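# Rotate steel cup half a turn under dial indicator

## Task

Rotate the steel cup that sits beneath the dial indicator by 180 degrees on its fixture, then open the gripper so the cup is released.

## Robot and tools

Robot: two 6-joint arms, left_arm and right_arm, each ending in a parallel two-finger gripper with a wrist camera (cam_left_wrist, cam_right_wrist, both 504x504 images). Scene frame: origin on the table top midway between the arms, +x out over the table, +z up, left_arm on the +y side. The names left and right do not refer to image sides. Base positions: left_arm at (+0.014, +0.232, 0) m with quat_wxyz (+0.995, 0, 0, +0.099); right_arm at (+0.047, -0.272, 0) m with quat_wxyz (+1.000, 0, 0, +0.016). Fingers point along the gripper's +z and separate along its y axis; the reported hand point lies between the pads, about 1 cm short of the tips.

Joint order inside every row and every per-joint list: shoulder (joint2), elbow (joint3), waist (joint1), wrist pitch (joint4), wrist yaw (joint5), wrist roll (joint6). Stated ranges in rad: shoulder 0.000 to 3.142, elbow 0.000 to 3.019, waist -2.880 to 2.880, wrist pitch -1.693 to 1.571, wrist yaw -1.571 to 1.571, wrist roll -2.094 to 2.094. Real ends may differ by up to 0.019 rad.

A row is one flat list of 14 numbers, each in [-1, 1], always covering both arms: left_arm's 6 joint values then its opening, then right_arm's 6 joint values then its opening. Joint values are offsets, not poses; a value of 1.0 equals 1.32 rad for shoulder, 1.276 elbow, 1.264 waist, 1.83 wrist pitch, 1.686 wrist yaw, 2.022 wrist roll. Opening is absolute: +1 fully open, -1 closed. Optionally 12 more numbers in 0 to 1 follow: stiffness scales for left's 6 joints then right's 6, same joint order; they persist until changed.

execute_actions(actions): a list of up to 15 actions, each a table of up to 15 rows; each row lasts one 1/30 s step and a short table repeats its final row to fill 15 steps. Offsets in every row of an action are counted from the joint angles when that action began (for the first action, the last reported angles), not from the previous row. An action asking any joint to pass more than 0.019 rad beyond its range is rejected for both arms; if the first action fails this, or any action is malformed, nothing in the call runs. An empty list just returns the current state and images.

move(target, speed, blocking): target is one 14-number row whose offsets are counted from the Joint positions in the latest result that printed them. All joints follow paths that finish together (0.5 to 10 s), so the hand travels on a curve; nothing slows for obstacles or the other arm. speed is the top rate in rad/s of the joint with the largest travel, 0.01 to 2, default 0.5. With blocking=false you get a result after 0.5 s while motion continues; use wait(0) to poll, and call wait or stop before sending new rows or moves. The move line reports the ending (done, off_target, moving, held, fault), limits=held or limits=none, and each arm's joint farthest from target.

wait(seconds): 0 to 10 s, arms keep their last command; returns early if a running move finishes. stop(): brakes a running move (needs room; fingers continue). zoom_image(camera, region): region [x0, y0, x1, y1] in pixels of that camera's latest image, at most 504 by 504. read_manual(section): licence text only. finished_scene(scene): ends the current scene by number, irreversibly; the cup must already be turned and released.

Results: a state line per arm with gripper position (m) and quat_wxyz in the scene frame (less accurate at long reach); Joint positions and Joint velocities per arm (six joints in rad and rad/s, then finger-pad gap in m, 0.094 m when open); Joint targets (what the joints are currently driven toward); grip_measured on the command scale; joint torques (offset, scaled and noisy); step readings with HELD marking held-back steps. 'joint sent to its limit' means a joint was stopped at its true end; 'joint command not followed' means a clearance check altered targets. FAULT and MOTOR HOT lines warn of stops and heating.

Motion limits: per step the target may lead the measured angle by at most 0.264 rad waist, 0.32 shoulder, 0.276 elbow, 0.33 wrist pitch, 0.186 wrist yaw, 0.522 wrist roll, and targets are scaled back if they would put the hand over 70 mm from its measured spot. Large offsets therefore span several actions; unfinished motion may need re-commanding. Arms can droop under all-zero offsets: re-aim to the wanted angles and push further if a joint lags.

Gripping: command an opening roughly 0.03 below grip_measured for a firm hold, less for a lighter one. Pad force tops out near 50 to 62 N. Brief disturbances may tug a held part.

Avoid: arm-to-arm contact, knocking anything off the table, dropping the cup, fast impacts, and targets set deep past a contact (they press hard). Long holding heats motors; at 100 °C the arm goes limp. Faster, smoother, lower-effort motion is preferred. Camera intrinsics: cam_left_wrist fx=fy=508.244, cx 251.909, cy 251.008; cam_right_wrist fx=fy=492.063, cx 251.273, cy 249.719, both with strong radial distortion.

Each tool is called after "Call:" in YAML: its name, and indented under it one key for each argument.

## Session

Call:
execute_actions:
  actions: []

Scene clock: 0.00 s.
left_arm: end_effector_position=(+0.1018, +0.6685, +0.1162) grip_measured=+1.000 end_effector_quat_wxyz=(+0.119, +0.920, +0.067, +0.367) | right_arm: end_effector_position=(+0.5751, -0.1019, +0.3199) grip_measured=+1.000 end_effector_quat_wxyz=(+0.302, +0.317, +0.859, +0.266)
Joint names: [shoulder, elbow, waist, wrist pitch, wrist yaw, wrist roll]
Joint positions: left_arm=[ 1.744  1.241  1.44  -1.367  0.745 -1.53   0.094] | right_arm=[ 1.319  1.246  0.265 -0.671 -0.055  1.026  0.094]
Joint velocities: left_arm=[-0.005 -0.012 -0.005  0.007 -0.007  0.051  0.   ] | right_arm=[ 0.005  0.002 -0.005  0.007 -0.007  0.022  0.   ]
Joint torques (N m, as the arm reports them, + toward a larger angle): no reading
Motor temperatures (°C, as the motors report them): left_arm=[30 30 27 28 29 26] | right_arm=[31 33 27 27 28 26]
Joint targets: left_arm=[1.754 1.257 1.440 -1.368 0.744 -1.530] | right_arm=[1.324 1.269 0.265 -0.668 -0.055 1.026]
Joint stiffness scale: left_arm=[1. 1. 1. 1. 1. 1.] | right_arm=[1. 1. 1. 1. 1. 1.]

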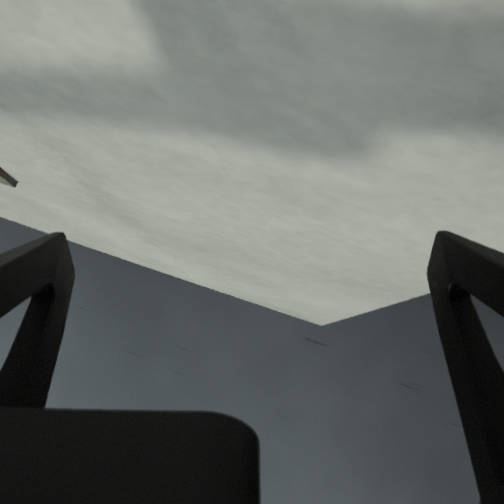

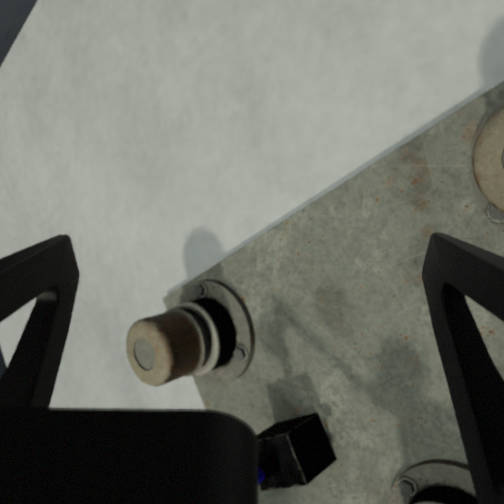

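Call:
move:
  target: [-0.423, 0.521, -1.0, -0.144, -0.44, 0.762, 1, -0.639, -0.919, 0.368, 0.639, 0.033, -0.507, 1]
  speed: 2.0

Scene clock: 21.57 s.
left_arm: end_effector_position=(+0.3685, +0.3643, +0.5605) grip_measured=+1.000 end_effector_quat_wxyz=(+0.320, -0.168, +0.931, +0.056) | right_arm: end_effector_position=(+0.2762, -0.0570, +0.2327) grip_measured=+1.000 end_effector_quat_wxyz=(+0.678, -0.247, +0.636, +0.276)
Joint names: [shoulder, elbow, waist, wrist pitch, wrist yaw, wrist roll]
Joint positions: left_arm=[ 1.171  1.881  0.162 -1.619  0.006  0.002  0.094] | right_arm=[ 0.486  0.077  0.723  0.479 -0.002  0.016  0.094]
Joint velocities: left_arm=[0.005 0.007 0.005 0.002 0.007 0.037 0.   ] | right_arm=[ 0.005  0.002  0.005 -0.002  0.022  0.022  0.   ]
Joint torques (N m, as the arm reports them, + toward a larger angle): left_arm=[-5.28 11.63  1.41  0.8  -0.02  0.1 ] | right_arm=[ 1.31 10.85 -0.83  2.65  0.13  0.  ]
Motor temperatures (°C, as the motors report them): left_arm=[31 34 27 28 29 26] | right_arm=[32 40 27 27 28 26]
Joint targets: left_arm=[1.186 1.906 0.176 -1.631 0.003 0.011] | right_arm=[0.475 0.073 0.730 0.498 0.001 0.001]
Joint stiffness scale: left_arm=[1. 1. 1. 1. 1. 1.] | right_arm=[1. 1. 1. 1. 1. 1.]
move: off_target (left_arm); limits=none; left_arm: farthest joint: the elbow, 0.025 radians from its target (0.665 radians at the start); right_arm: farthest joint: the wrist pitch, 0.019 radians from its target (1.169 radians at the start)

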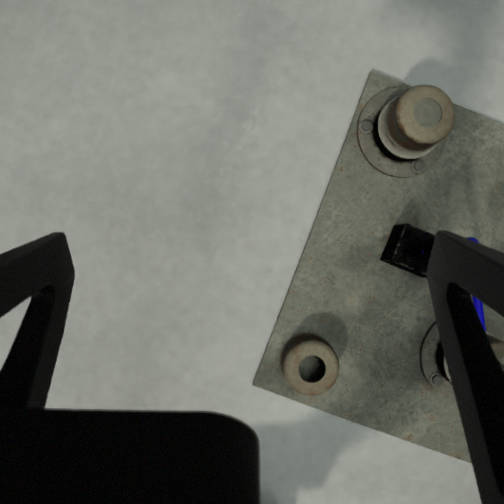

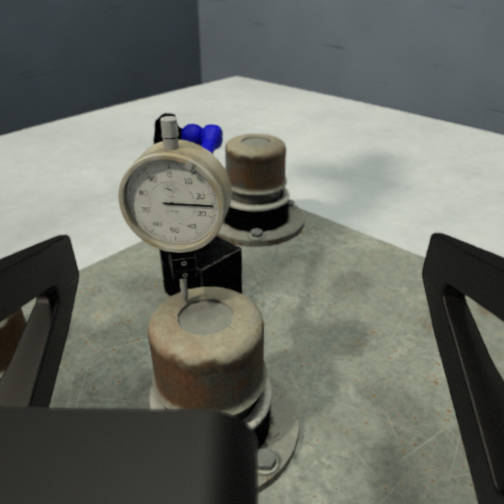

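Call:
move:
  target: [0.01, 0.02, -0.872, 0, 0, 0, 1, 0.84, 0.023, 0.045, 0.47, 0, -0.008, 1]
  speed: 1.5

Scene clock: 30.50 s.
left_arm: end_effector_position=(+0.2929, -0.0238, +0.5604) grip_measured=+1.000 end_effector_quat_wxyz=(+0.302, +0.344, +0.881, -0.119) | right_arm: end_effector_position=(+0.3014, -0.0092, +0.0845) grip_measured=+1.000 end_effector_quat_wxyz=(+0.589, -0.294, +0.707, +0.256)
Joint names: [shoulder, elbow, waist, wrist pitch, wrist yaw, wrist roll]
Joint positions: left_arm=[ 1.172  1.881 -0.938 -1.619  0.006  0.003  0.094] | right_arm=[ 1.584  0.089  0.771  1.32  -0.002  0.015  0.094]
Joint velocities: left_arm=[ 0.015  0.012 -0.015 -0.002  0.022 -0.022  0.   ] | right_arm=[-0.005  0.002  0.005 -0.007 -0.051 -0.037  0.   ]
Joint torques (N m, as the arm reports them, + toward a larger angle): left_arm=[-5.51 11.8  -0.01  1.2   0.09  0.01] | right_arm=[-3.68  4.03 -0.64  2.82  0.03  0.02]
Motor temperatures (°C, as the motors report them): left_arm=[31 34 27 28 29 26] | right_arm=[31 39 27 27 28 26]
Joint targets: left_arm=[1.184 1.906 -0.940 -1.619 0.006 0.002] | right_arm=[1.595 0.106 0.780 1.340 -0.002 -0.000]
Joint stiffness scale: left_arm=[1. 1. 1. 1. 1. 1.] | right_arm=[1. 1. 1. 1. 1. 1.]
move: off_target (left_arm); limits=none; left_arm: farthest joint: the elbow, 0.026 radians from its target (0.026 radians at the start); right_arm: farthest joint: the wrist pitch, 0.019 radians from its target (0.860 radians at the start)

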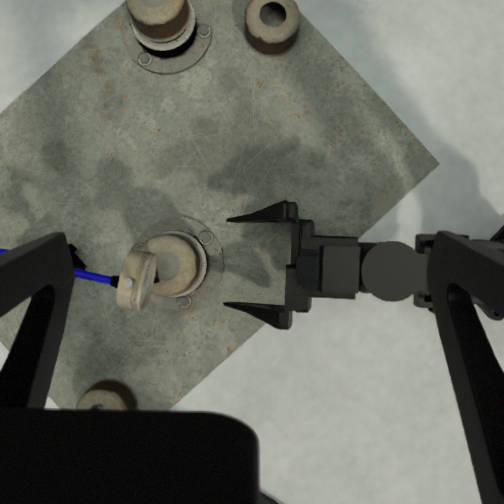

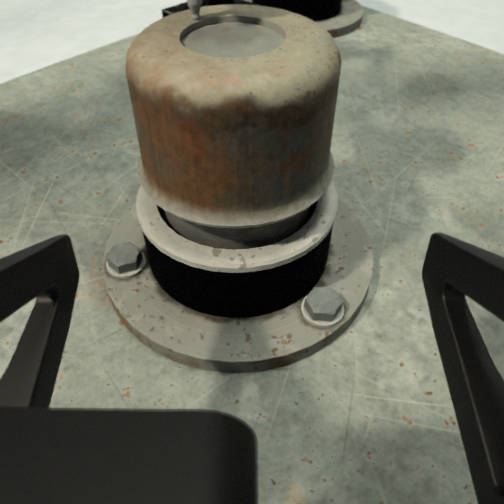

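Call:
move:
  target: [0, 0, 0, 0, 0, 0, 1, 0.07, 0.16, 0.017, -0.052, 0.011, -0.006, 1]
  speed: 0.7

Scene clock: 48.23 s.
left_arm: end_effector_position=(+0.2929, -0.0238, +0.5604) grip_measured=+1.000 end_effector_quat_wxyz=(+0.302, +0.344, +0.881, -0.119) | right_arm: end_effector_position=(+0.3516, +0.0474, +0.0951) grip_measured=+1.000 end_effector_quat_wxyz=(+0.605, -0.289, +0.694, +0.261)
Joint names: [shoulder, elbow, waist, wrist pitch, wrist yaw, wrist roll]
Joint positions: left_arm=[ 1.172  1.881 -0.938 -1.619  0.006  0.003  0.094] | right_arm=[1.656 0.286 0.784 1.238 0.013 0.015 0.094]
Joint velocities: left_arm=[-0.005 -0.017 -0.015 -0.012 -0.095  0.022  0.   ] | right_arm=[-0.015  0.002 -0.005  0.002  0.037 -0.007  0.   ]
Joint torques (N m, as the arm reports them, + toward a larger angle): left_arm=[-6.51  9.43  0.23  1.2   0.1   0.02] | right_arm=[-5.4   4.43 -0.81  1.38  0.14  0.04]
Motor temperatures (°C, as the motors report them): left_arm=[30 35 27 28 29 26] | right_arm=[31 36 27 27 28 26]
Joint targets: left_arm=[1.172 1.881 -0.938 -1.619 0.006 0.003] | right_arm=[1.677 0.293 0.792 1.225 0.016 0.003]
Joint stiffness scale: left_arm=[1. 1. 1. 1. 1. 1.] | right_arm=[1. 1. 1. 1. 1. 1.]
move: done; limits=none; left_arm: farthest joint: the waist, 0.000 radians from its target (0.000 radians at the start); right_arm: farthest joint: the shoulder, 0.020 radians from its target (0.092 radians at the start)

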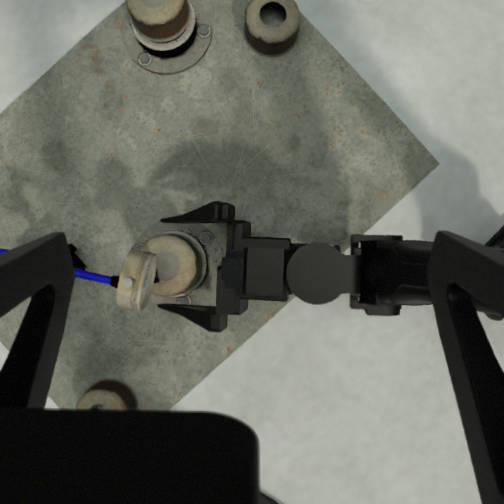

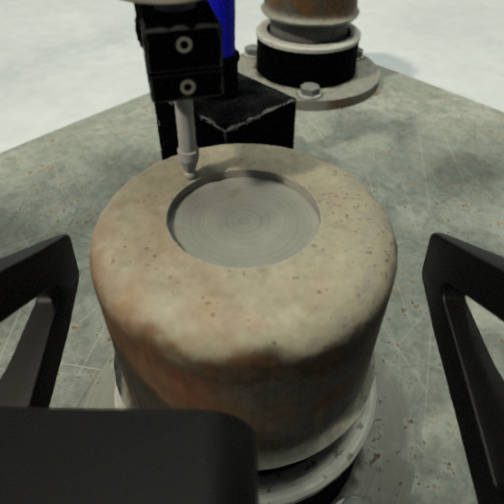

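Call:
move:
  target: [0, 0, 0, 0, 0, 0, 1, 0.01, 0.02, -0.136, -0.029, -0.262, -0.047, 1]
  speed: 1.0

Scene clock: 52.10 s.
left_arm: end_effector_position=(+0.2929, -0.0238, +0.5604) grip_measured=+1.000 end_effector_quat_wxyz=(+0.302, +0.344, +0.881, -0.119) | right_arm: end_effector_position=(+0.3431, +0.0406, +0.0879) grip_measured=+1.000 end_effector_quat_wxyz=(+0.556, -0.388, +0.654, +0.336)
Joint names: [shoulder, elbow, waist, wrist pitch, wrist yaw, wrist roll]
Joint positions: left_arm=[ 1.172  1.881 -0.938 -1.619  0.006  0.003  0.094] | right_arm=[ 1.656  0.286  0.617  1.198 -0.425 -0.064  0.094]
Joint velocities: left_arm=[-0.005 -0.017 -0.015 -0.007 -0.037 -0.095  0.   ] | right_arm=[-0.005 -0.012  0.015 -0.002 -0.037 -0.007  0.   ]
Joint torques (N m, as the arm reports them, + toward a larger angle): left_arm=[-6.5   9.43  0.21  1.21  0.1   0.02] | right_arm=[-5.62  6.02 -1.63  1.36 -0.13 -0.01]
Motor temperatures (°C, as the motors report them): left_arm=[30 35 27 28 29 26] | right_arm=[31 36 27 27 28 26]
Joint targets: left_arm=[1.172 1.881 -0.938 -1.619 0.006 0.003] | right_arm=[1.669 0.311 0.612 1.185 -0.429 -0.080]
Joint stiffness scale: left_arm=[1. 1. 1. 1. 1. 1.] | right_arm=[1. 1. 1. 1. 1. 1.]
move: off_target (right_arm); limits=none; left_arm: farthest joint: the waist, 0.000 radians from its target (0.000 radians at the start); right_arm: farthest joint: the elbow, 0.026 radians from its target (0.026 radians at the start)

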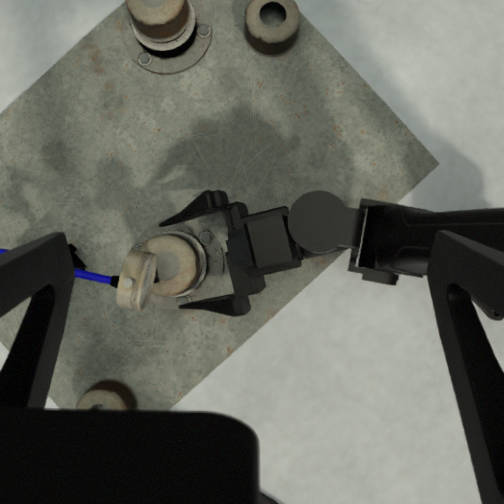

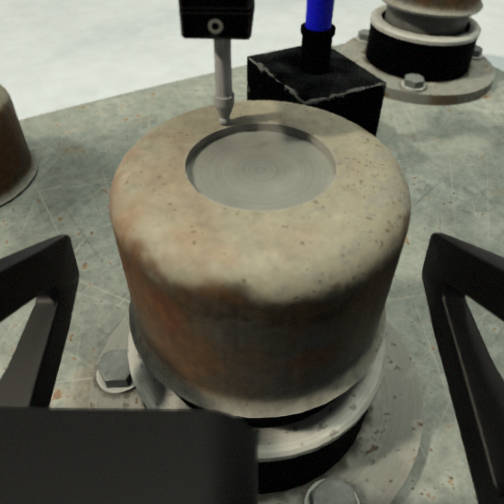

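Call:
move:
  target: [0, 0, 0, 0, 0, 0, 1, 0.04, 0.17, -0.162, -0.199, -0.42, -0.138, 1]
  speed: 1.0

Scene clock: 58.37 s.
left_arm: end_effector_position=(+0.2929, -0.0238, +0.5604) grip_measured=+1.000 end_effector_quat_wxyz=(+0.302, +0.344, +0.881, -0.119) | right_arm: end_effector_position=(+0.3460, +0.0434, +0.0908) grip_measured=+1.000 end_effector_quat_wxyz=(-0.454, +0.545, -0.527, -0.468)
Joint names: [shoulder, elbow, waist, wrist pitch, wrist yaw, wrist roll]
Joint positions: left_arm=[ 1.172  1.881 -0.938 -1.619  0.006  0.003  0.094] | right_arm=[ 1.683  0.478  0.417  0.846 -1.131 -0.327  0.094]
Joint velocities: left_arm=[-0.005 -0.002 -0.005  0.022 -0.066 -0.022  0.   ] | right_arm=[-0.015  0.007 -0.005  0.017  0.051 -0.051  0.   ]
Joint torques (N m, as the arm reports them, + toward a larger angle): left_arm=[-6.52  9.42  0.2   1.2   0.1   0.02] | right_arm=[-6.46  7.23 -1.63  0.97 -0.29 -0.02]
Motor temperatures (°C, as the motors report them): left_arm=[30 35 27 28 29 26] | right_arm=[31 36 27 27 28 26]
Joint targets: left_arm=[1.172 1.881 -0.938 -1.619 0.006 0.003] | right_arm=[1.709 0.502 0.413 0.833 -1.134 -0.343]
Joint stiffness scale: left_arm=[1. 1. 1. 1. 1. 1.] | right_arm=[1. 1. 1. 1. 1. 1.]
move: off_target (right_arm); limits=none; left_arm: farthest joint: the waist, 0.000 radians from its target (0.000 radians at the start); right_arm: farthest joint: the shoulder, 0.026 radians from its target (0.053 radians at the start)

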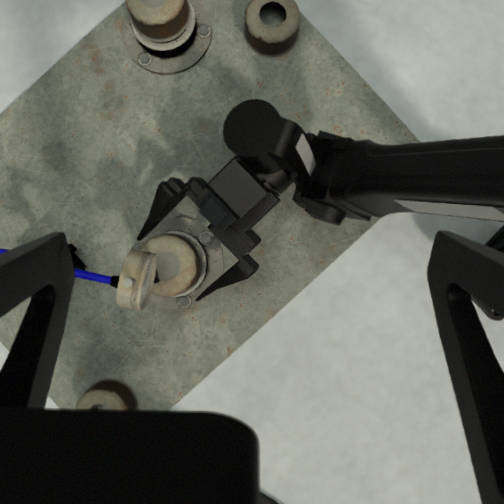

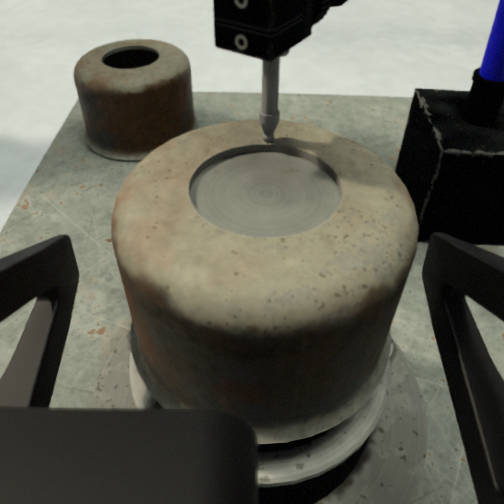

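Close the gripper.

Call:
execute_actions:
  actions:
    - [[0,0,0,0,0,0,1,0,0,0,0,0,0,0.4]]

Scene clock: 60.03 s.
left_arm: end_effector_position=(+0.2929, -0.0238, +0.5604) grip_measured=+1.000 end_effector_quat_wxyz=(+0.302, +0.344, +0.881, -0.119) | right_arm: end_effector_position=(+0.3489, +0.0435, +0.0910) grip_measured=+0.456 end_effector_quat_wxyz=(-0.457, +0.544, -0.529, -0.464)
Joint names: [shoulder, elbow, waist, wrist pitch, wrist yaw, wrist roll]
Joint positions: left_arm=[ 1.172  1.881 -0.938 -1.619  0.006  0.003  0.094] | right_arm=[ 1.683  0.481  0.415  0.847 -1.121 -0.328  0.068]
Joint velocities: left_arm=[ 0.005 -0.002  0.015  0.002  0.022 -0.007  0.   ] | right_arm=[-0.005  0.007 -0.005 -0.017  0.007 -0.007  0.   ]
Joint torques (N m, as the arm reports them, + toward a larger angle): left_arm=[-6.53  9.43  0.27  1.22  0.1   0.02] | right_arm=[-8.76  4.68 -1.11  1.5  -0.52  0.19]
Motor temperatures (°C, as the motors report them): left_arm=[30 35 27 28 29 26] | right_arm=[31 36 27 27 28 26]
Joint targets: left_arm=[1.172 1.881 -0.938 -1.619 0.006 0.003] | right_arm=[1.683 0.478 0.416 0.846 -1.131 -0.328]
Joint stiffness scale: left_arm=[1. 1. 1. 1. 1. 1.] | right_arm=[1. 1. 1. 1. 1. 1.]
Step readings (joint positions):
0: left_arm=[1.172 1.881 -0.938 -1.619 0.006 0.003] | right_arm=[1.683 0.478 0.416 0.846 -1.131 -0.328]
1: left_arm=[1.172 1.881 -0.938 -1.619 0.006 0.003] | right_arm=[1.683 0.478 0.416 0.846 -1.131 -0.328]
2: left_arm=[1.172 1.881 -0.938 -1.619 0.006 0.003] | right_arm=[1.683 0.478 0.416 0.846 -1.130 -0.328]
4: left_arm=[1.172 1.881 -0.938 -1.619 0.006 0.003] | right_arm=[1.683 0.481 0.415 0.847 -1.120 -0.328]
8: left_arm=[1.172 1.881 -0.938 -1.619 0.006 0.003] | right_arm=[1.683 0.481 0.415 0.847 -1.121 -0.328]
15: Joint positions above

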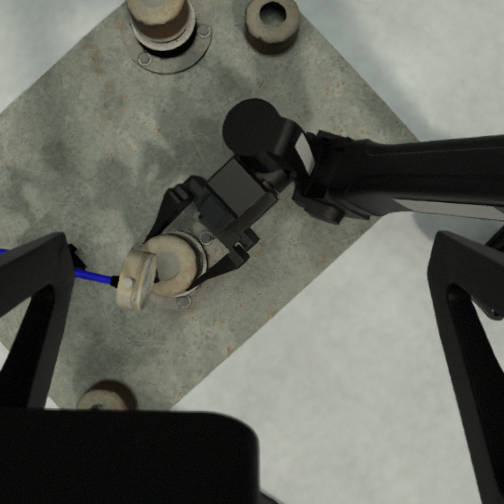

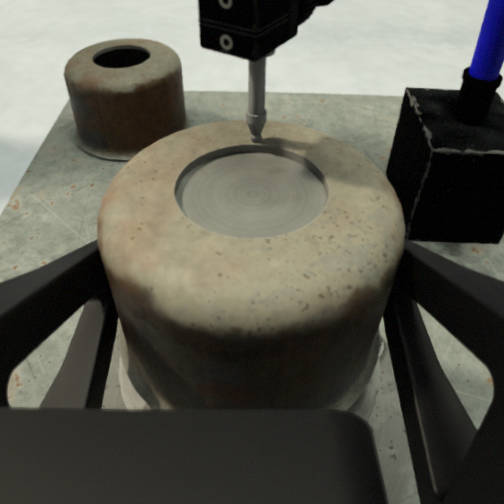

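Call:
move:
  target: [0, 0, 0, 0, 0, 0, 1, -0.009, -0.103, 0.063, 0.141, 0.186, 0.093, 0.4]
  speed: 0.6

Scene clock: 63.47 s.
left_arm: end_effector_position=(+0.2929, -0.0238, +0.5604) grip_measured=+1.000 end_effector_quat_wxyz=(+0.302, +0.344, +0.881, -0.119) | right_arm: end_effector_position=(+0.3479, +0.0433, +0.0906) grip_measured=+0.456 end_effector_quat_wxyz=(+0.512, -0.470, +0.595, +0.404)
Joint names: [shoulder, elbow, waist, wrist pitch, wrist yaw, wrist roll]
Joint positions: left_arm=[ 1.172  1.881 -0.938 -1.619  0.006  0.003  0.094] | right_arm=[ 1.671  0.371  0.492  1.083 -0.802 -0.159  0.068]
Joint velocities: left_arm=[-0.015 -0.002 -0.005  0.002 -0.037  0.022  0.   ] | right_arm=[-0.005 -0.032 -0.005  0.002  0.037 -0.037  0.001]
Joint torques (N m, as the arm reports them, + toward a larger angle): left_arm=[-6.51  9.42  0.17  1.2   0.1   0.02] | right_arm=[-7.77  2.27 -1.06  2.59 -0.24  0.37]
Motor temperatures (°C, as the motors report them): left_arm=[30 34 27 28 29 26] | right_arm=[32 35 27 27 28 26]
Joint targets: left_arm=[1.172 1.881 -0.938 -1.619 0.006 0.003] | right_arm=[1.671 0.349 0.495 1.105 -0.807 -0.140]
Joint stiffness scale: left_arm=[1. 1. 1. 1. 1. 1.] | right_arm=[1. 1. 1. 1. 1. 1.]
move: off_target (right_arm); limits=none; left_arm: farthest joint: the waist, 0.000 radians from its target (0.000 radians at the start); right_arm: farthest joint: the wrist pitch, 0.022 radians from its target (0.258 radians at the start)

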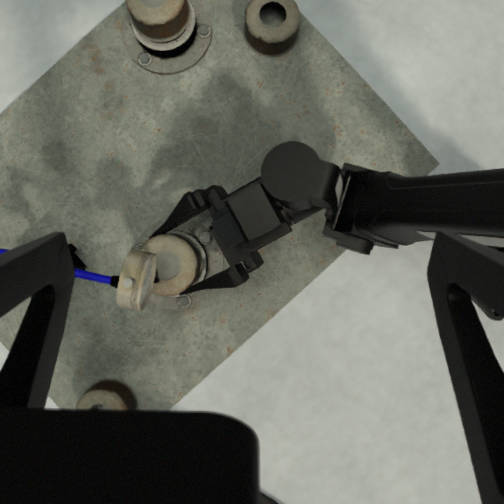

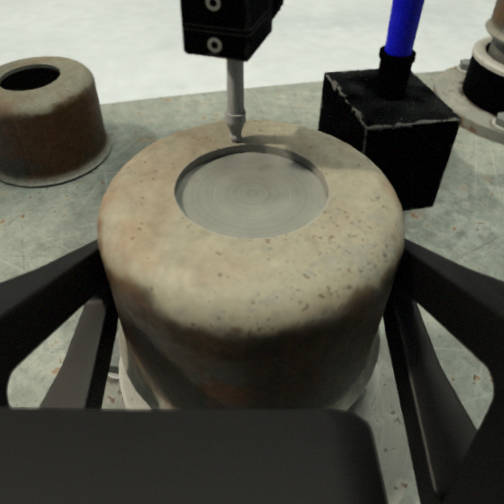

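Call:
move:
  target: [0, 0, 0, 0, 0, 0, 1, -0.007, -0.073, 0.102, 0.072, 0.223, 0.054, 0.4]
  speed: 0.7

Scene clock: 66.90 s.
left_arm: end_effector_position=(+0.2929, -0.0238, +0.5604) grip_measured=+1.000 end_effector_quat_wxyz=(+0.302, +0.344, +0.881, -0.119) | right_arm: end_effector_position=(+0.3472, +0.0439, +0.0902) grip_measured=+0.455 end_effector_quat_wxyz=(+0.560, -0.390, +0.649, +0.337)
Joint names: [shoulder, elbow, waist, wrist pitch, wrist yaw, wrist roll]
Joint positions: left_arm=[ 1.172  1.881 -0.938 -1.619  0.006  0.003  0.094] | right_arm=[ 1.663  0.299  0.616  1.201 -0.43  -0.067  0.068]
Joint velocities: left_arm=[-0.015 -0.002 -0.015 -0.002  0.051 -0.007  0.   ] | right_arm=[-0.005 -0.002  0.005  0.002 -0.081 -0.081  0.   ]
Joint torques (N m, as the arm reports them, + toward a larger angle): left_arm=[-6.54  9.44  0.21  1.2   0.1   0.02] | right_arm=[-7.08  1.74 -0.91  2.45  0.09  0.35]
Motor temperatures (°C, as the motors report them): left_arm=[30 34 27 28 29 26] | right_arm=[32 35 27 27 28 26]
Joint targets: left_arm=[1.172 1.881 -0.938 -1.619 0.006 0.003] | right_arm=[1.662 0.278 0.621 1.215 -0.426 -0.050]
Joint stiffness scale: left_arm=[1. 1. 1. 1. 1. 1.] | right_arm=[1. 1. 1. 1. 1. 1.]
move: off_target (right_arm); limits=none; left_arm: farthest joint: the waist, 0.000 radians from its target (0.000 radians at the start); right_arm: farthest joint: the elbow, 0.021 radians from its target (0.093 radians at the start)

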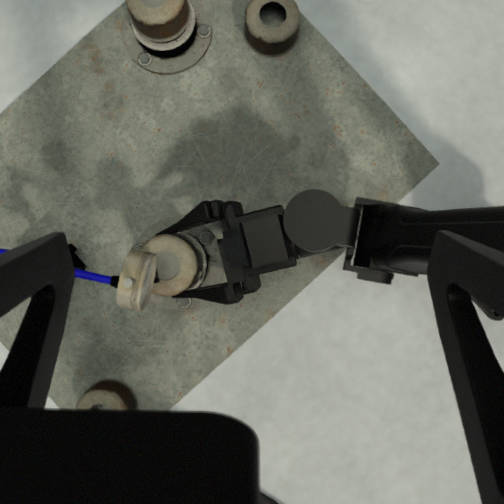

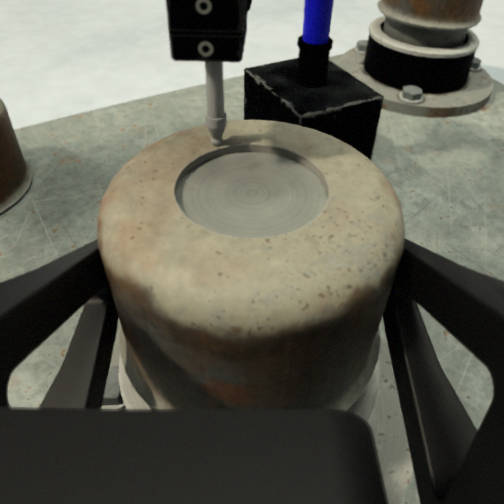

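Call:
move:
  target: [0, 0, 0, 0, 0, 0, 1, -0.005, -0.036, 0.139, 0.025, 0.266, 0.044, 0.4]
  speed: 0.7

Scene clock: 69.97 s.
left_arm: end_effector_position=(+0.2929, -0.0238, +0.5604) grip_measured=+1.000 end_effector_quat_wxyz=(+0.302, +0.344, +0.881, -0.119) | right_arm: end_effector_position=(+0.3468, +0.0447, +0.0902) grip_measured=+0.455 end_effector_quat_wxyz=(+0.600, -0.296, +0.697, +0.258)
Joint names: [shoulder, elbow, waist, wrist pitch, wrist yaw, wrist roll]
Joint positions: left_arm=[ 1.172  1.881 -0.938 -1.619  0.006  0.003  0.094] | right_arm=[1.658 0.273 0.787 1.237 0.011 0.006 0.068]
Joint velocities: left_arm=[ 0.005 -0.002  0.005  0.017  0.051  0.007  0.   ] | right_arm=[-0.005 -0.002 -0.015  0.017  0.051 -0.022 -0.001]
Joint torques (N m, as the arm reports them, + toward a larger angle): left_arm=[-6.5   9.43  0.19  1.2   0.1   0.01] | right_arm=[-7.02  1.73 -1.06  2.36  0.28  0.36]
Motor temperatures (°C, as the motors report them): left_arm=[30 34 27 28 29 26] | right_arm=[32 35 27 27 28 26]
Joint targets: left_arm=[1.172 1.881 -0.938 -1.619 0.006 0.003] | right_arm=[1.656 0.253 0.792 1.247 0.019 0.022]
Joint stiffness scale: left_arm=[1. 1. 1. 1. 1. 1.] | right_arm=[1. 1. 1. 1. 1. 1.]
move: done; limits=none; left_arm: farthest joint: the waist, 0.000 radians from its target (0.000 radians at the start); right_arm: farthest joint: the elbow, 0.020 radians from its target (0.046 radians at the start)

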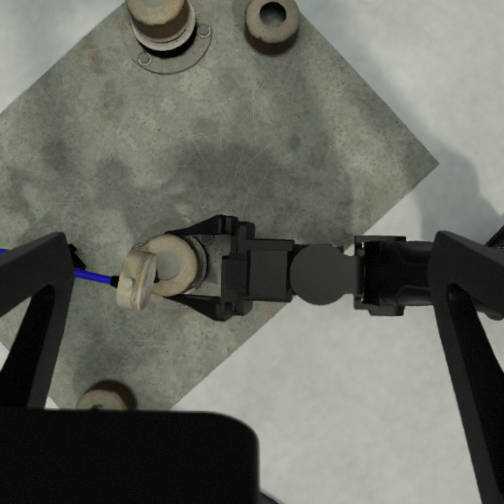

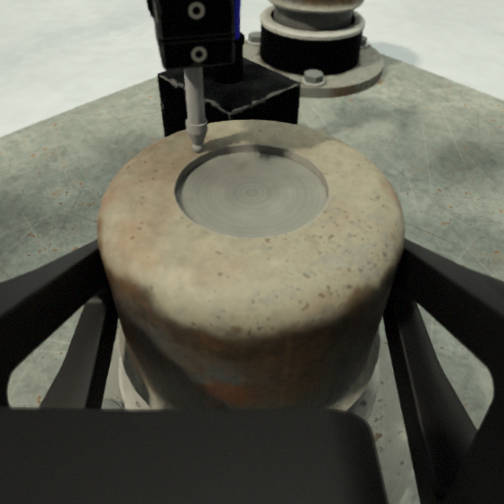

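Call:
move:
  target: [0, 0, 0, 0, 0, 0, 1, 0.004, 0.036, 0.141, -0.028, 0.27, 0.043, 0.4]
  speed: 0.7

Scene clock: 72.97 s.
left_arm: end_effector_position=(+0.2929, -0.0238, +0.5604) grip_measured=+1.000 end_effector_quat_wxyz=(+0.302, +0.344, +0.881, -0.119) | right_arm: end_effector_position=(+0.3471, +0.0457, +0.0912) grip_measured=+0.455 end_effector_quat_wxyz=(+0.630, -0.197, +0.732, +0.170)
Joint names: [shoulder, elbow, waist, wrist pitch, wrist yaw, wrist roll]
Joint positions: left_arm=[ 1.172  1.881 -0.938 -1.619  0.006  0.003  0.094] | right_arm=[1.658 0.306 0.958 1.186 0.456 0.074 0.068]
Joint velocities: left_arm=[-0.005 -0.007 -0.005 -0.007 -0.037  0.007  0.   ] | right_arm=[-0.015  0.002 -0.005 -0.022  0.007  0.051 -0.001]
Joint torques (N m, as the arm reports them, + toward a larger angle): left_arm=[-6.51  9.43  0.22  1.21  0.1   0.02] | right_arm=[-6.8   5.03 -0.74  1.85  0.45  0.36]
Motor temperatures (°C, as the motors report them): left_arm=[30 34 27 28 29 26] | right_arm=[32 35 27 27 28 26]
Joint targets: left_arm=[1.172 1.881 -0.938 -1.619 0.006 0.003] | right_arm=[1.663 0.319 0.965 1.186 0.467 0.093]
Joint stiffness scale: left_arm=[1. 1. 1. 1. 1. 1.] | right_arm=[1. 1. 1. 1. 1. 1.]
move: done; limits=none; left_arm: farthest joint: the waist, 0.000 radians from its target (0.000 radians at the start); right_arm: farthest joint: the wrist roll, 0.019 radians from its target (0.087 radians at the start)

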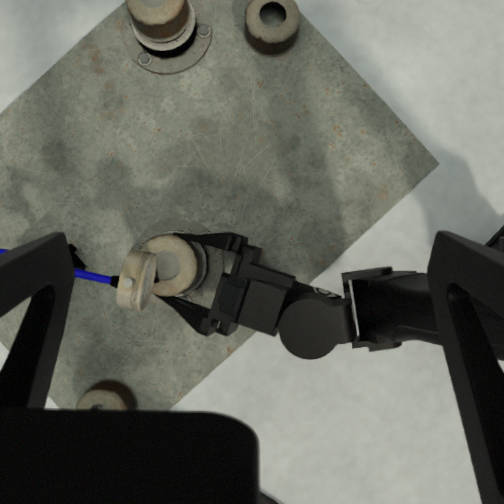

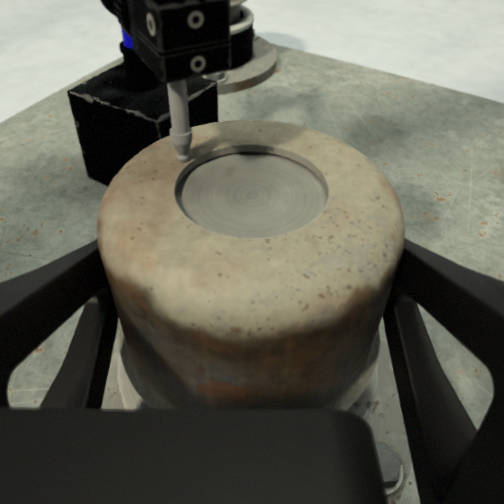

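Call:
move:
  target: [0, 0, 0, 0, 0, 0, 1, 0.023, 0.067, 0.104, -0.065, 0.232, 0.056, 0.4]
  speed: 0.7

Scene clock: 75.93 s.
left_arm: end_effector_position=(+0.2929, -0.0238, +0.5604) grip_measured=+1.000 end_effector_quat_wxyz=(+0.302, +0.344, +0.881, -0.119) | right_arm: end_effector_position=(+0.3472, +0.0466, +0.0916) grip_measured=+0.456 end_effector_quat_wxyz=(+0.647, -0.100, +0.751, +0.089)
Joint names: [shoulder, elbow, waist, wrist pitch, wrist yaw, wrist roll]
Joint positions: left_arm=[ 1.172  1.881 -0.938 -1.619  0.006  0.003  0.094] | right_arm=[1.674 0.382 1.079 1.073 0.83  0.167 0.068]
Joint velocities: left_arm=[-0.005 -0.012  0.005 -0.012  0.007  0.022  0.   ] | right_arm=[ 0.015  0.012 -0.015  0.002  0.095 -0.007 -0.001]
Joint torques (N m, as the arm reports them, + toward a larger angle): left_arm=[-6.52  9.44  0.24  1.2   0.1   0.02] | right_arm=[-6.53  5.11 -0.53  1.48  0.69  0.42]
Motor temperatures (°C, as the motors report them): left_arm=[30 34 27 28 29 26] | right_arm=[32 35 27 27 28 26]
Joint targets: left_arm=[1.172 1.881 -0.938 -1.619 0.006 0.003] | right_arm=[1.688 0.391 1.089 1.067 0.847 0.188]
Joint stiffness scale: left_arm=[1. 1. 1. 1. 1. 1.] | right_arm=[1. 1. 1. 1. 1. 1.]
move: done; limits=none; left_arm: farthest joint: the waist, 0.000 radians from its target (0.000 radians at the start); right_arm: farthest joint: the wrist roll, 0.020 radians from its target (0.113 radians at the start)

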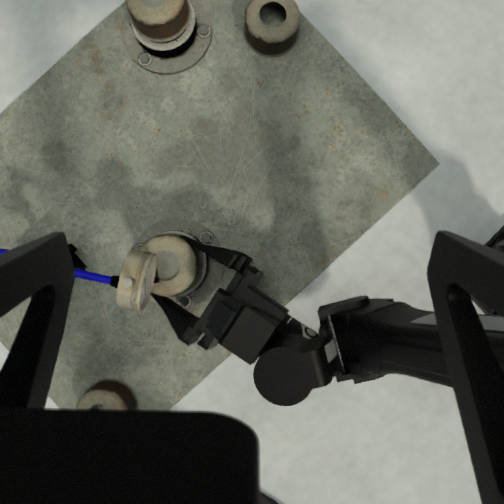

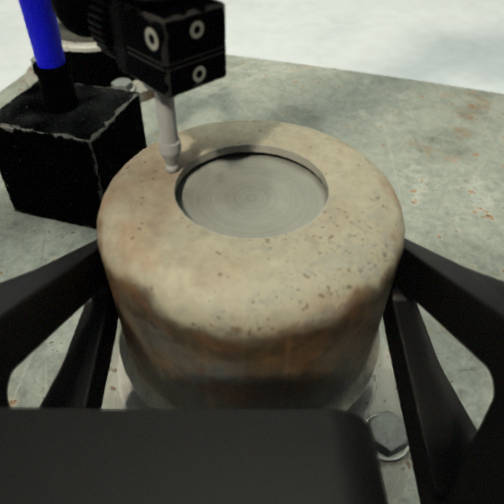

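Call:
move:
  target: [0, 0, 0, 0, 0, 0, 1, 0.02, 0.095, 0.068, -0.144, 0.203, 0.101, 0.4]
  speed: 0.7

Scene clock: 78.53 s.
left_arm: end_effector_position=(+0.2929, -0.0238, +0.5604) grip_measured=+1.000 end_effector_quat_wxyz=(+0.302, +0.344, +0.881, -0.119) | right_arm: end_effector_position=(+0.3476, +0.0476, +0.0921) grip_measured=+0.456 end_effector_quat_wxyz=(+0.653, +0.000, +0.758, +0.006)
Joint names: [shoulder, elbow, waist, wrist pitch, wrist yaw, wrist roll]
Joint positions: left_arm=[ 1.172  1.881 -0.938 -1.619  0.006  0.003  0.094] | right_arm=[1.686 0.497 1.151 0.82  1.148 0.349 0.068]
Joint velocities: left_arm=[-0.005 -0.022  0.015 -0.002 -0.022  0.007  0.   ] | right_arm=[ 0.005 -0.007 -0.005  0.002  0.037  0.051 -0.001]
Joint torques (N m, as the arm reports them, + toward a larger angle): left_arm=[-6.52  9.43  0.18  1.19  0.1   0.02] | right_arm=[-7.55  5.68 -0.15  1.02  1.08  0.42]
Motor temperatures (°C, as the motors report them): left_arm=[30 34 27 28 29 26] | right_arm=[32 35 27 27 28 26]
Joint targets: left_arm=[1.172 1.881 -0.938 -1.619 0.006 0.003] | right_arm=[1.700 0.503 1.165 0.809 1.173 0.371]
Joint stiffness scale: left_arm=[1. 1. 1. 1. 1. 1.] | right_arm=[1. 1. 1. 1. 1. 1.]
move: off_target (right_arm); limits=none; left_arm: farthest joint: the waist, 0.000 radians from its target (0.000 radians at the start); right_arm: farthest joint: the wrist yaw, 0.024 radians from its target (0.342 radians at the start)

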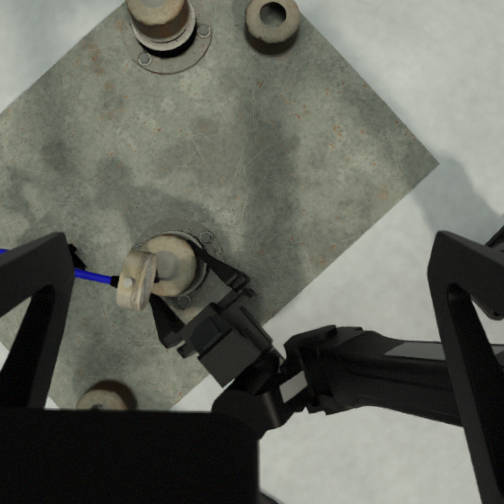

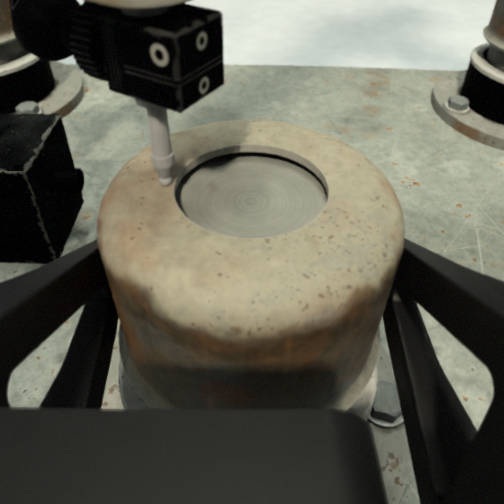

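Call:
execute_actions:
  actions:
    - [[0,0,0,0,0,0,1,0,0,0,0,0,0,1]]

Scene clock: 82.80 s.
left_arm: end_effector_position=(+0.2929, -0.0238, +0.5604) grip_measured=+1.000 end_effector_quat_wxyz=(+0.302, +0.344, +0.881, -0.119) | right_arm: end_effector_position=(+0.3476, +0.0478, +0.0919) grip_measured=+1.000 end_effector_quat_wxyz=(+0.652, -0.000, +0.758, +0.006)
Joint names: [shoulder, elbow, waist, wrist pitch, wrist yaw, wrist roll]
Joint positions: left_arm=[ 1.172  1.881 -0.938 -1.619  0.006  0.003  0.094] | right_arm=[1.686 0.497 1.151 0.82  1.147 0.349 0.094]
Joint velocities: left_arm=[ 0.005 -0.012 -0.005  0.027 -0.007  0.037  0.   ] | right_arm=[-0.005 -0.012 -0.015 -0.012 -0.022 -0.007  0.   ]
Joint torques (N m, as the arm reports them, + toward a larger angle): left_arm=[-6.53  9.42  0.19  1.2   0.1   0.02] | right_arm=[-8.7   4.99 -1.33  1.47  0.3   0.16]
Motor temperatures (°C, as the motors report them): left_arm=[30 34 27 28 29 26] | right_arm=[32 35 27 27 29 26]
Joint targets: left_arm=[1.172 1.881 -0.938 -1.619 0.006 0.003] | right_arm=[1.686 0.497 1.151 0.820 1.148 0.349]
Joint stiffness scale: left_arm=[1. 1. 1. 1. 1. 1.] | right_arm=[1. 1. 1. 1. 1. 1.]
Step readings (joint positions):
0: left_arm=[1.172 1.881 -0.938 -1.619 0.006 0.003] | right_arm=[1.686 0.497 1.151 0.820 1.148 0.349]
1: left_arm=[1.172 1.881 -0.938 -1.619 0.006 0.003] | right_arm=[1.686 0.497 1.151 0.820 1.147 0.349]
2: left_arm=[1.172 1.881 -0.938 -1.619 0.006 0.003] | right_arm=[1.686 0.497 1.151 0.820 1.147 0.349]
4: left_arm=[1.172 1.881 -0.938 -1.619 0.006 0.003] | right_arm=[1.686 0.497 1.151 0.820 1.147 0.349]
8: left_arm=[1.172 1.881 -0.938 -1.619 0.006 0.003] | right_arm=[1.686 0.497 1.151 0.820 1.147 0.349]
15: Joint positions above

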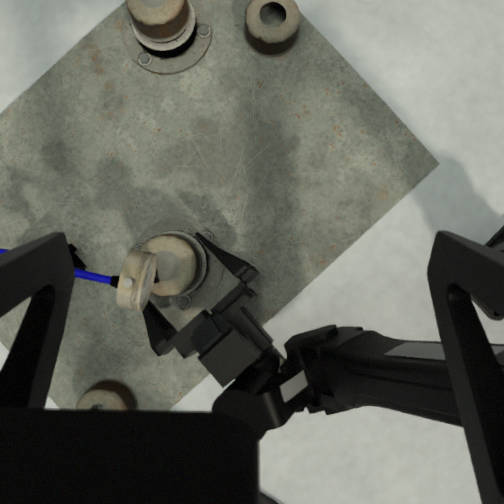

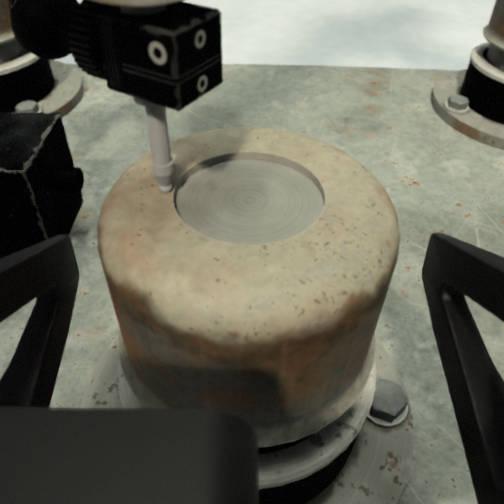

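Call:
move:
  target: [0, 0, 0, 0, 0, 0, 1, -0.033, -0.154, -0.157, 0.208, -0.412, -0.142, 1]
  speed: 1.2

Scene clock: 86.43 s.
left_arm: end_effector_position=(+0.2929, -0.0238, +0.5604) grip_measured=+1.000 end_effector_quat_wxyz=(+0.302, +0.344, +0.881, -0.119) | right_arm: end_effector_position=(+0.3469, +0.0459, +0.0903) grip_measured=+1.000 end_effector_quat_wxyz=(+0.628, -0.197, +0.733, +0.171)
Joint names: [shoulder, elbow, waist, wrist pitch, wrist yaw, wrist roll]
Joint positions: left_arm=[ 1.172  1.881 -0.938 -1.619  0.006  0.003  0.094] | right_arm=[1.658 0.306 0.959 1.181 0.456 0.078 0.094]
Joint velocities: left_arm=[-0.005  0.007 -0.005  0.022 -0.066 -0.051  0.   ] | right_arm=[-0.005  0.002 -0.005 -0.002  0.022 -0.066  0.   ]
Joint torques (N m, as the arm reports them, + toward a larger angle): left_arm=[-6.51  9.42  0.19  1.2   0.1   0.02] | right_arm=[-8.2   3.26 -1.64  2.68 -0.05  0.03]
Motor temperatures (°C, as the motors report them): left_arm=[30 34 27 28 29 26] | right_arm=[32 35 27 27 29 26]
Joint targets: left_arm=[1.172 1.881 -0.938 -1.619 0.006 0.003] | right_arm=[1.643 0.300 0.953 1.200 0.452 0.062]
Joint stiffness scale: left_arm=[1. 1. 1. 1. 1. 1.] | right_arm=[1. 1. 1. 1. 1. 1.]
move: done; limits=none; left_arm: farthest joint: the waist, 0.000 radians from its target (0.000 radians at the start); right_arm: farthest joint: the wrist pitch, 0.019 radians from its target (0.381 radians at the start)

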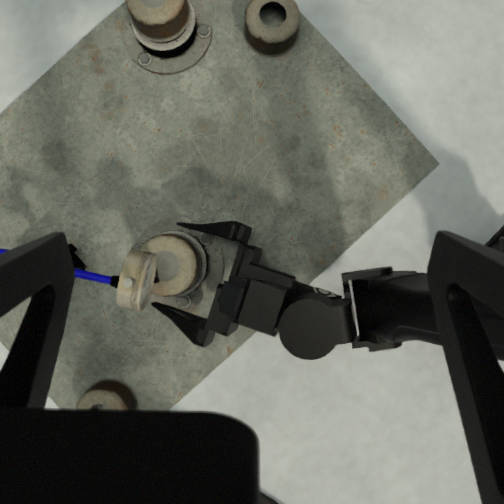

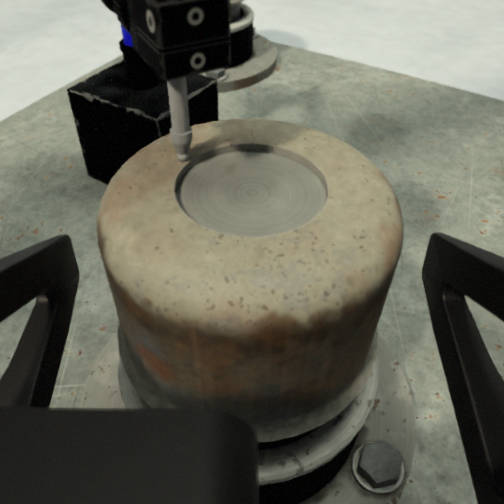

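Call:
move:
  target: [0, 0, 0, 0, 0, 0, 1, 0.004, -0.01, -0.276, 0.019, -0.527, -0.079, 1]
  speed: 1.2

Scene clock: 90.40 s.
left_arm: end_effector_position=(+0.2929, -0.0238, +0.5604) grip_measured=+1.000 end_effector_quat_wxyz=(+0.302, +0.344, +0.881, -0.119) | right_arm: end_effector_position=(+0.3484, +0.0435, +0.0918) grip_measured=+1.000 end_effector_quat_wxyz=(+0.561, -0.389, +0.649, +0.336)
Joint names: [shoulder, elbow, waist, wrist pitch, wrist yaw, wrist roll]
Joint positions: left_arm=[ 1.172  1.881 -0.938 -1.619  0.006  0.003  0.094] | right_arm=[ 1.658  0.3    0.614  1.197 -0.429 -0.067  0.094]
Joint velocities: left_arm=[-0.005 -0.012  0.005  0.002 -0.022  0.007  0.   ] | right_arm=[-0.015  0.007 -0.015  0.012 -0.037 -0.066  0.   ]
Joint torques (N m, as the arm reports them, + toward a larger angle): left_arm=[-6.51  9.42  0.19  1.22  0.1   0.02] | right_arm=[-6.6   3.19 -1.34  2.72 -0.12 -0.02]
Motor temperatures (°C, as the motors report them): left_arm=[30 34 27 28 29 26] | right_arm=[32 34 27 27 28 26]
Joint targets: left_arm=[1.172 1.881 -0.938 -1.619 0.006 0.003] | right_arm=[1.663 0.294 0.610 1.216 -0.433 -0.082]
Joint stiffness scale: left_arm=[1. 1. 1. 1. 1. 1.] | right_arm=[1. 1. 1. 1. 1. 1.]
move: done; limits=none; left_arm: farthest joint: the waist, 0.000 radians from its target (0.000 radians at the start); right_arm: farthest joint: the wrist pitch, 0.019 radians from its target (0.035 radians at the start)

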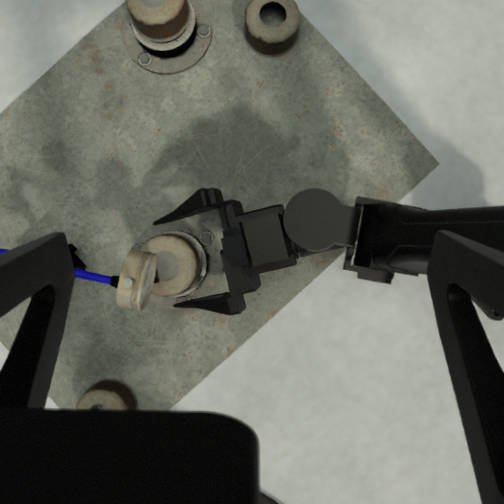

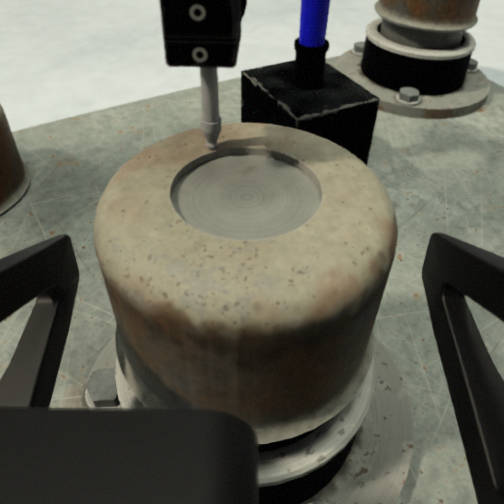

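Call:
move:
  target: [0, 0, 0, 0, 0, 0, 1, 0.038, 0.161, -0.161, -0.198, -0.415, -0.137, 1]
  speed: 1.2

Scene clock: 97.23 s.
left_arm: end_effector_position=(+0.2929, -0.0238, +0.5604) grip_measured=+1.000 end_effector_quat_wxyz=(+0.302, +0.344, +0.881, -0.119) | right_arm: end_effector_position=(+0.3489, +0.0430, +0.0919) grip_measured=+1.000 end_effector_quat_wxyz=(-0.457, +0.544, -0.528, -0.465)
Joint names: [shoulder, elbow, waist, wrist pitch, wrist yaw, wrist roll]
Joint positions: left_arm=[ 1.172  1.881 -0.938 -1.619  0.006  0.003  0.094] | right_arm=[ 1.682  0.481  0.413  0.847 -1.126 -0.328  0.094]
Joint velocities: left_arm=[-0.015 -0.002  0.005 -0.012 -0.051 -0.051  0.   ] | right_arm=[ 0.015 -0.002 -0.024 -0.007 -0.022 -0.051  0.   ]
Joint torques (N m, as the arm reports them, + toward a larger angle): left_arm=[-6.51  9.42  0.22  1.2   0.1   0.02] | right_arm=[-6.31  7.33 -1.37  1.   -0.29  0.01]
Motor temperatures (°C, as the motors report them): left_arm=[30 34 27 28 29 26] | right_arm=[32 34 27 27 28 26]
Joint targets: left_arm=[1.172 1.881 -0.938 -1.619 0.006 0.003] | right_arm=[1.707 0.506 0.410 0.835 -1.129 -0.344]
Joint stiffness scale: left_arm=[1. 1. 1. 1. 1. 1.] | right_arm=[1. 1. 1. 1. 1. 1.]
move: off_target (right_arm); limits=none; left_arm: farthest joint: the waist, 0.000 radians from its target (0.000 radians at the start); right_arm: farthest joint: the shoulder, 0.027 radians from its target (0.051 radians at the start)

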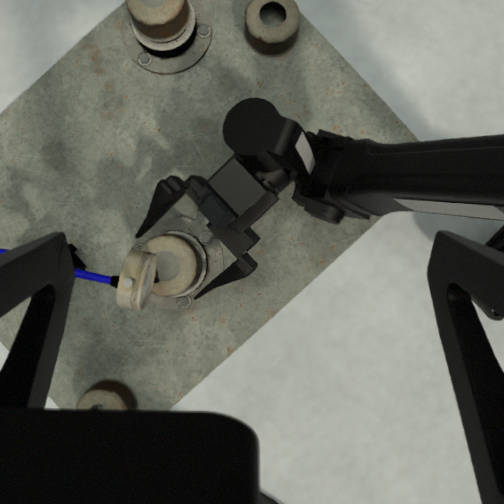

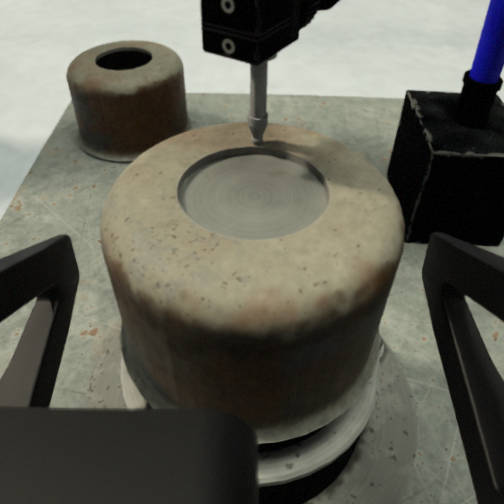

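Call:
execute_actions:
  actions:
    - [[0,0,0,0,0,0,1,0,0,0,0,0,0,0.4]]

Scene clock: 98.77 s.
left_arm: end_effector_position=(+0.2929, -0.0238, +0.5604) grip_measured=+1.000 end_effector_quat_wxyz=(+0.302, +0.344, +0.881, -0.119) | right_arm: end_effector_position=(+0.3491, +0.0430, +0.0919) grip_measured=+0.454 end_effector_quat_wxyz=(-0.458, +0.544, -0.528, -0.465)
Joint names: [shoulder, elbow, waist, wrist pitch, wrist yaw, wrist roll]
Joint positions: left_arm=[ 1.172  1.881 -0.938 -1.619  0.006  0.003  0.094] | right_arm=[ 1.682  0.481  0.413  0.847 -1.125 -0.328  0.068]
Joint velocities: left_arm=[-0.015  0.007 -0.005 -0.017 -0.022  0.022  0.   ] | right_arm=[-0.015  0.002 -0.005  0.007 -0.022 -0.051 -0.001]
Joint torques (N m, as the arm reports them, + toward a larger angle): left_arm=[-6.55  9.43  0.17  1.21  0.1   0.02] | right_arm=[-8.68  5.03 -1.21  1.56 -0.25  0.19]
Motor temperatures (°C, as the motors report them): left_arm=[30 34 27 28 29 26] | right_arm=[32 35 27 27 28 26]
Joint targets: left_arm=[1.172 1.881 -0.938 -1.619 0.006 0.003] | right_arm=[1.682 0.481 0.413 0.847 -1.126 -0.328]
Joint stiffness scale: left_arm=[1. 1. 1. 1. 1. 1.] | right_arm=[1. 1. 1. 1. 1. 1.]
Step readings (joint positions):
0: left_arm=[1.172 1.881 -0.938 -1.619 0.006 0.003] | right_arm=[1.682 0.481 0.413 0.847 -1.126 -0.328]
1: left_arm=[1.172 1.881 -0.938 -1.619 0.006 0.003] | right_arm=[1.682 0.481 0.413 0.847 -1.126 -0.328]
2: left_arm=[1.172 1.881 -0.938 -1.619 0.006 0.003] | right_arm=[1.682 0.481 0.413 0.847 -1.126 -0.328]
4: left_arm=[1.172 1.881 -0.938 -1.619 0.006 0.003] | right_arm=[1.682 0.481 0.413 0.847 -1.125 -0.328]
8: left_arm=[1.172 1.881 -0.938 -1.619 0.006 0.003] | right_arm=[1.682 0.481 0.413 0.847 -1.125 -0.328]
15: Joint positions above

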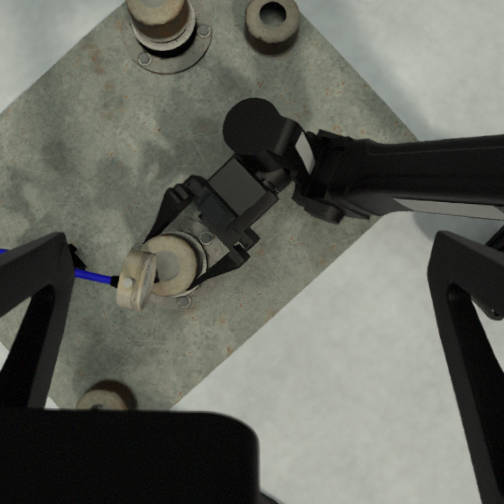

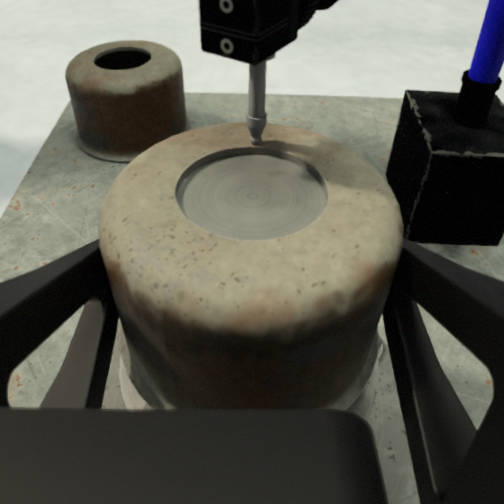

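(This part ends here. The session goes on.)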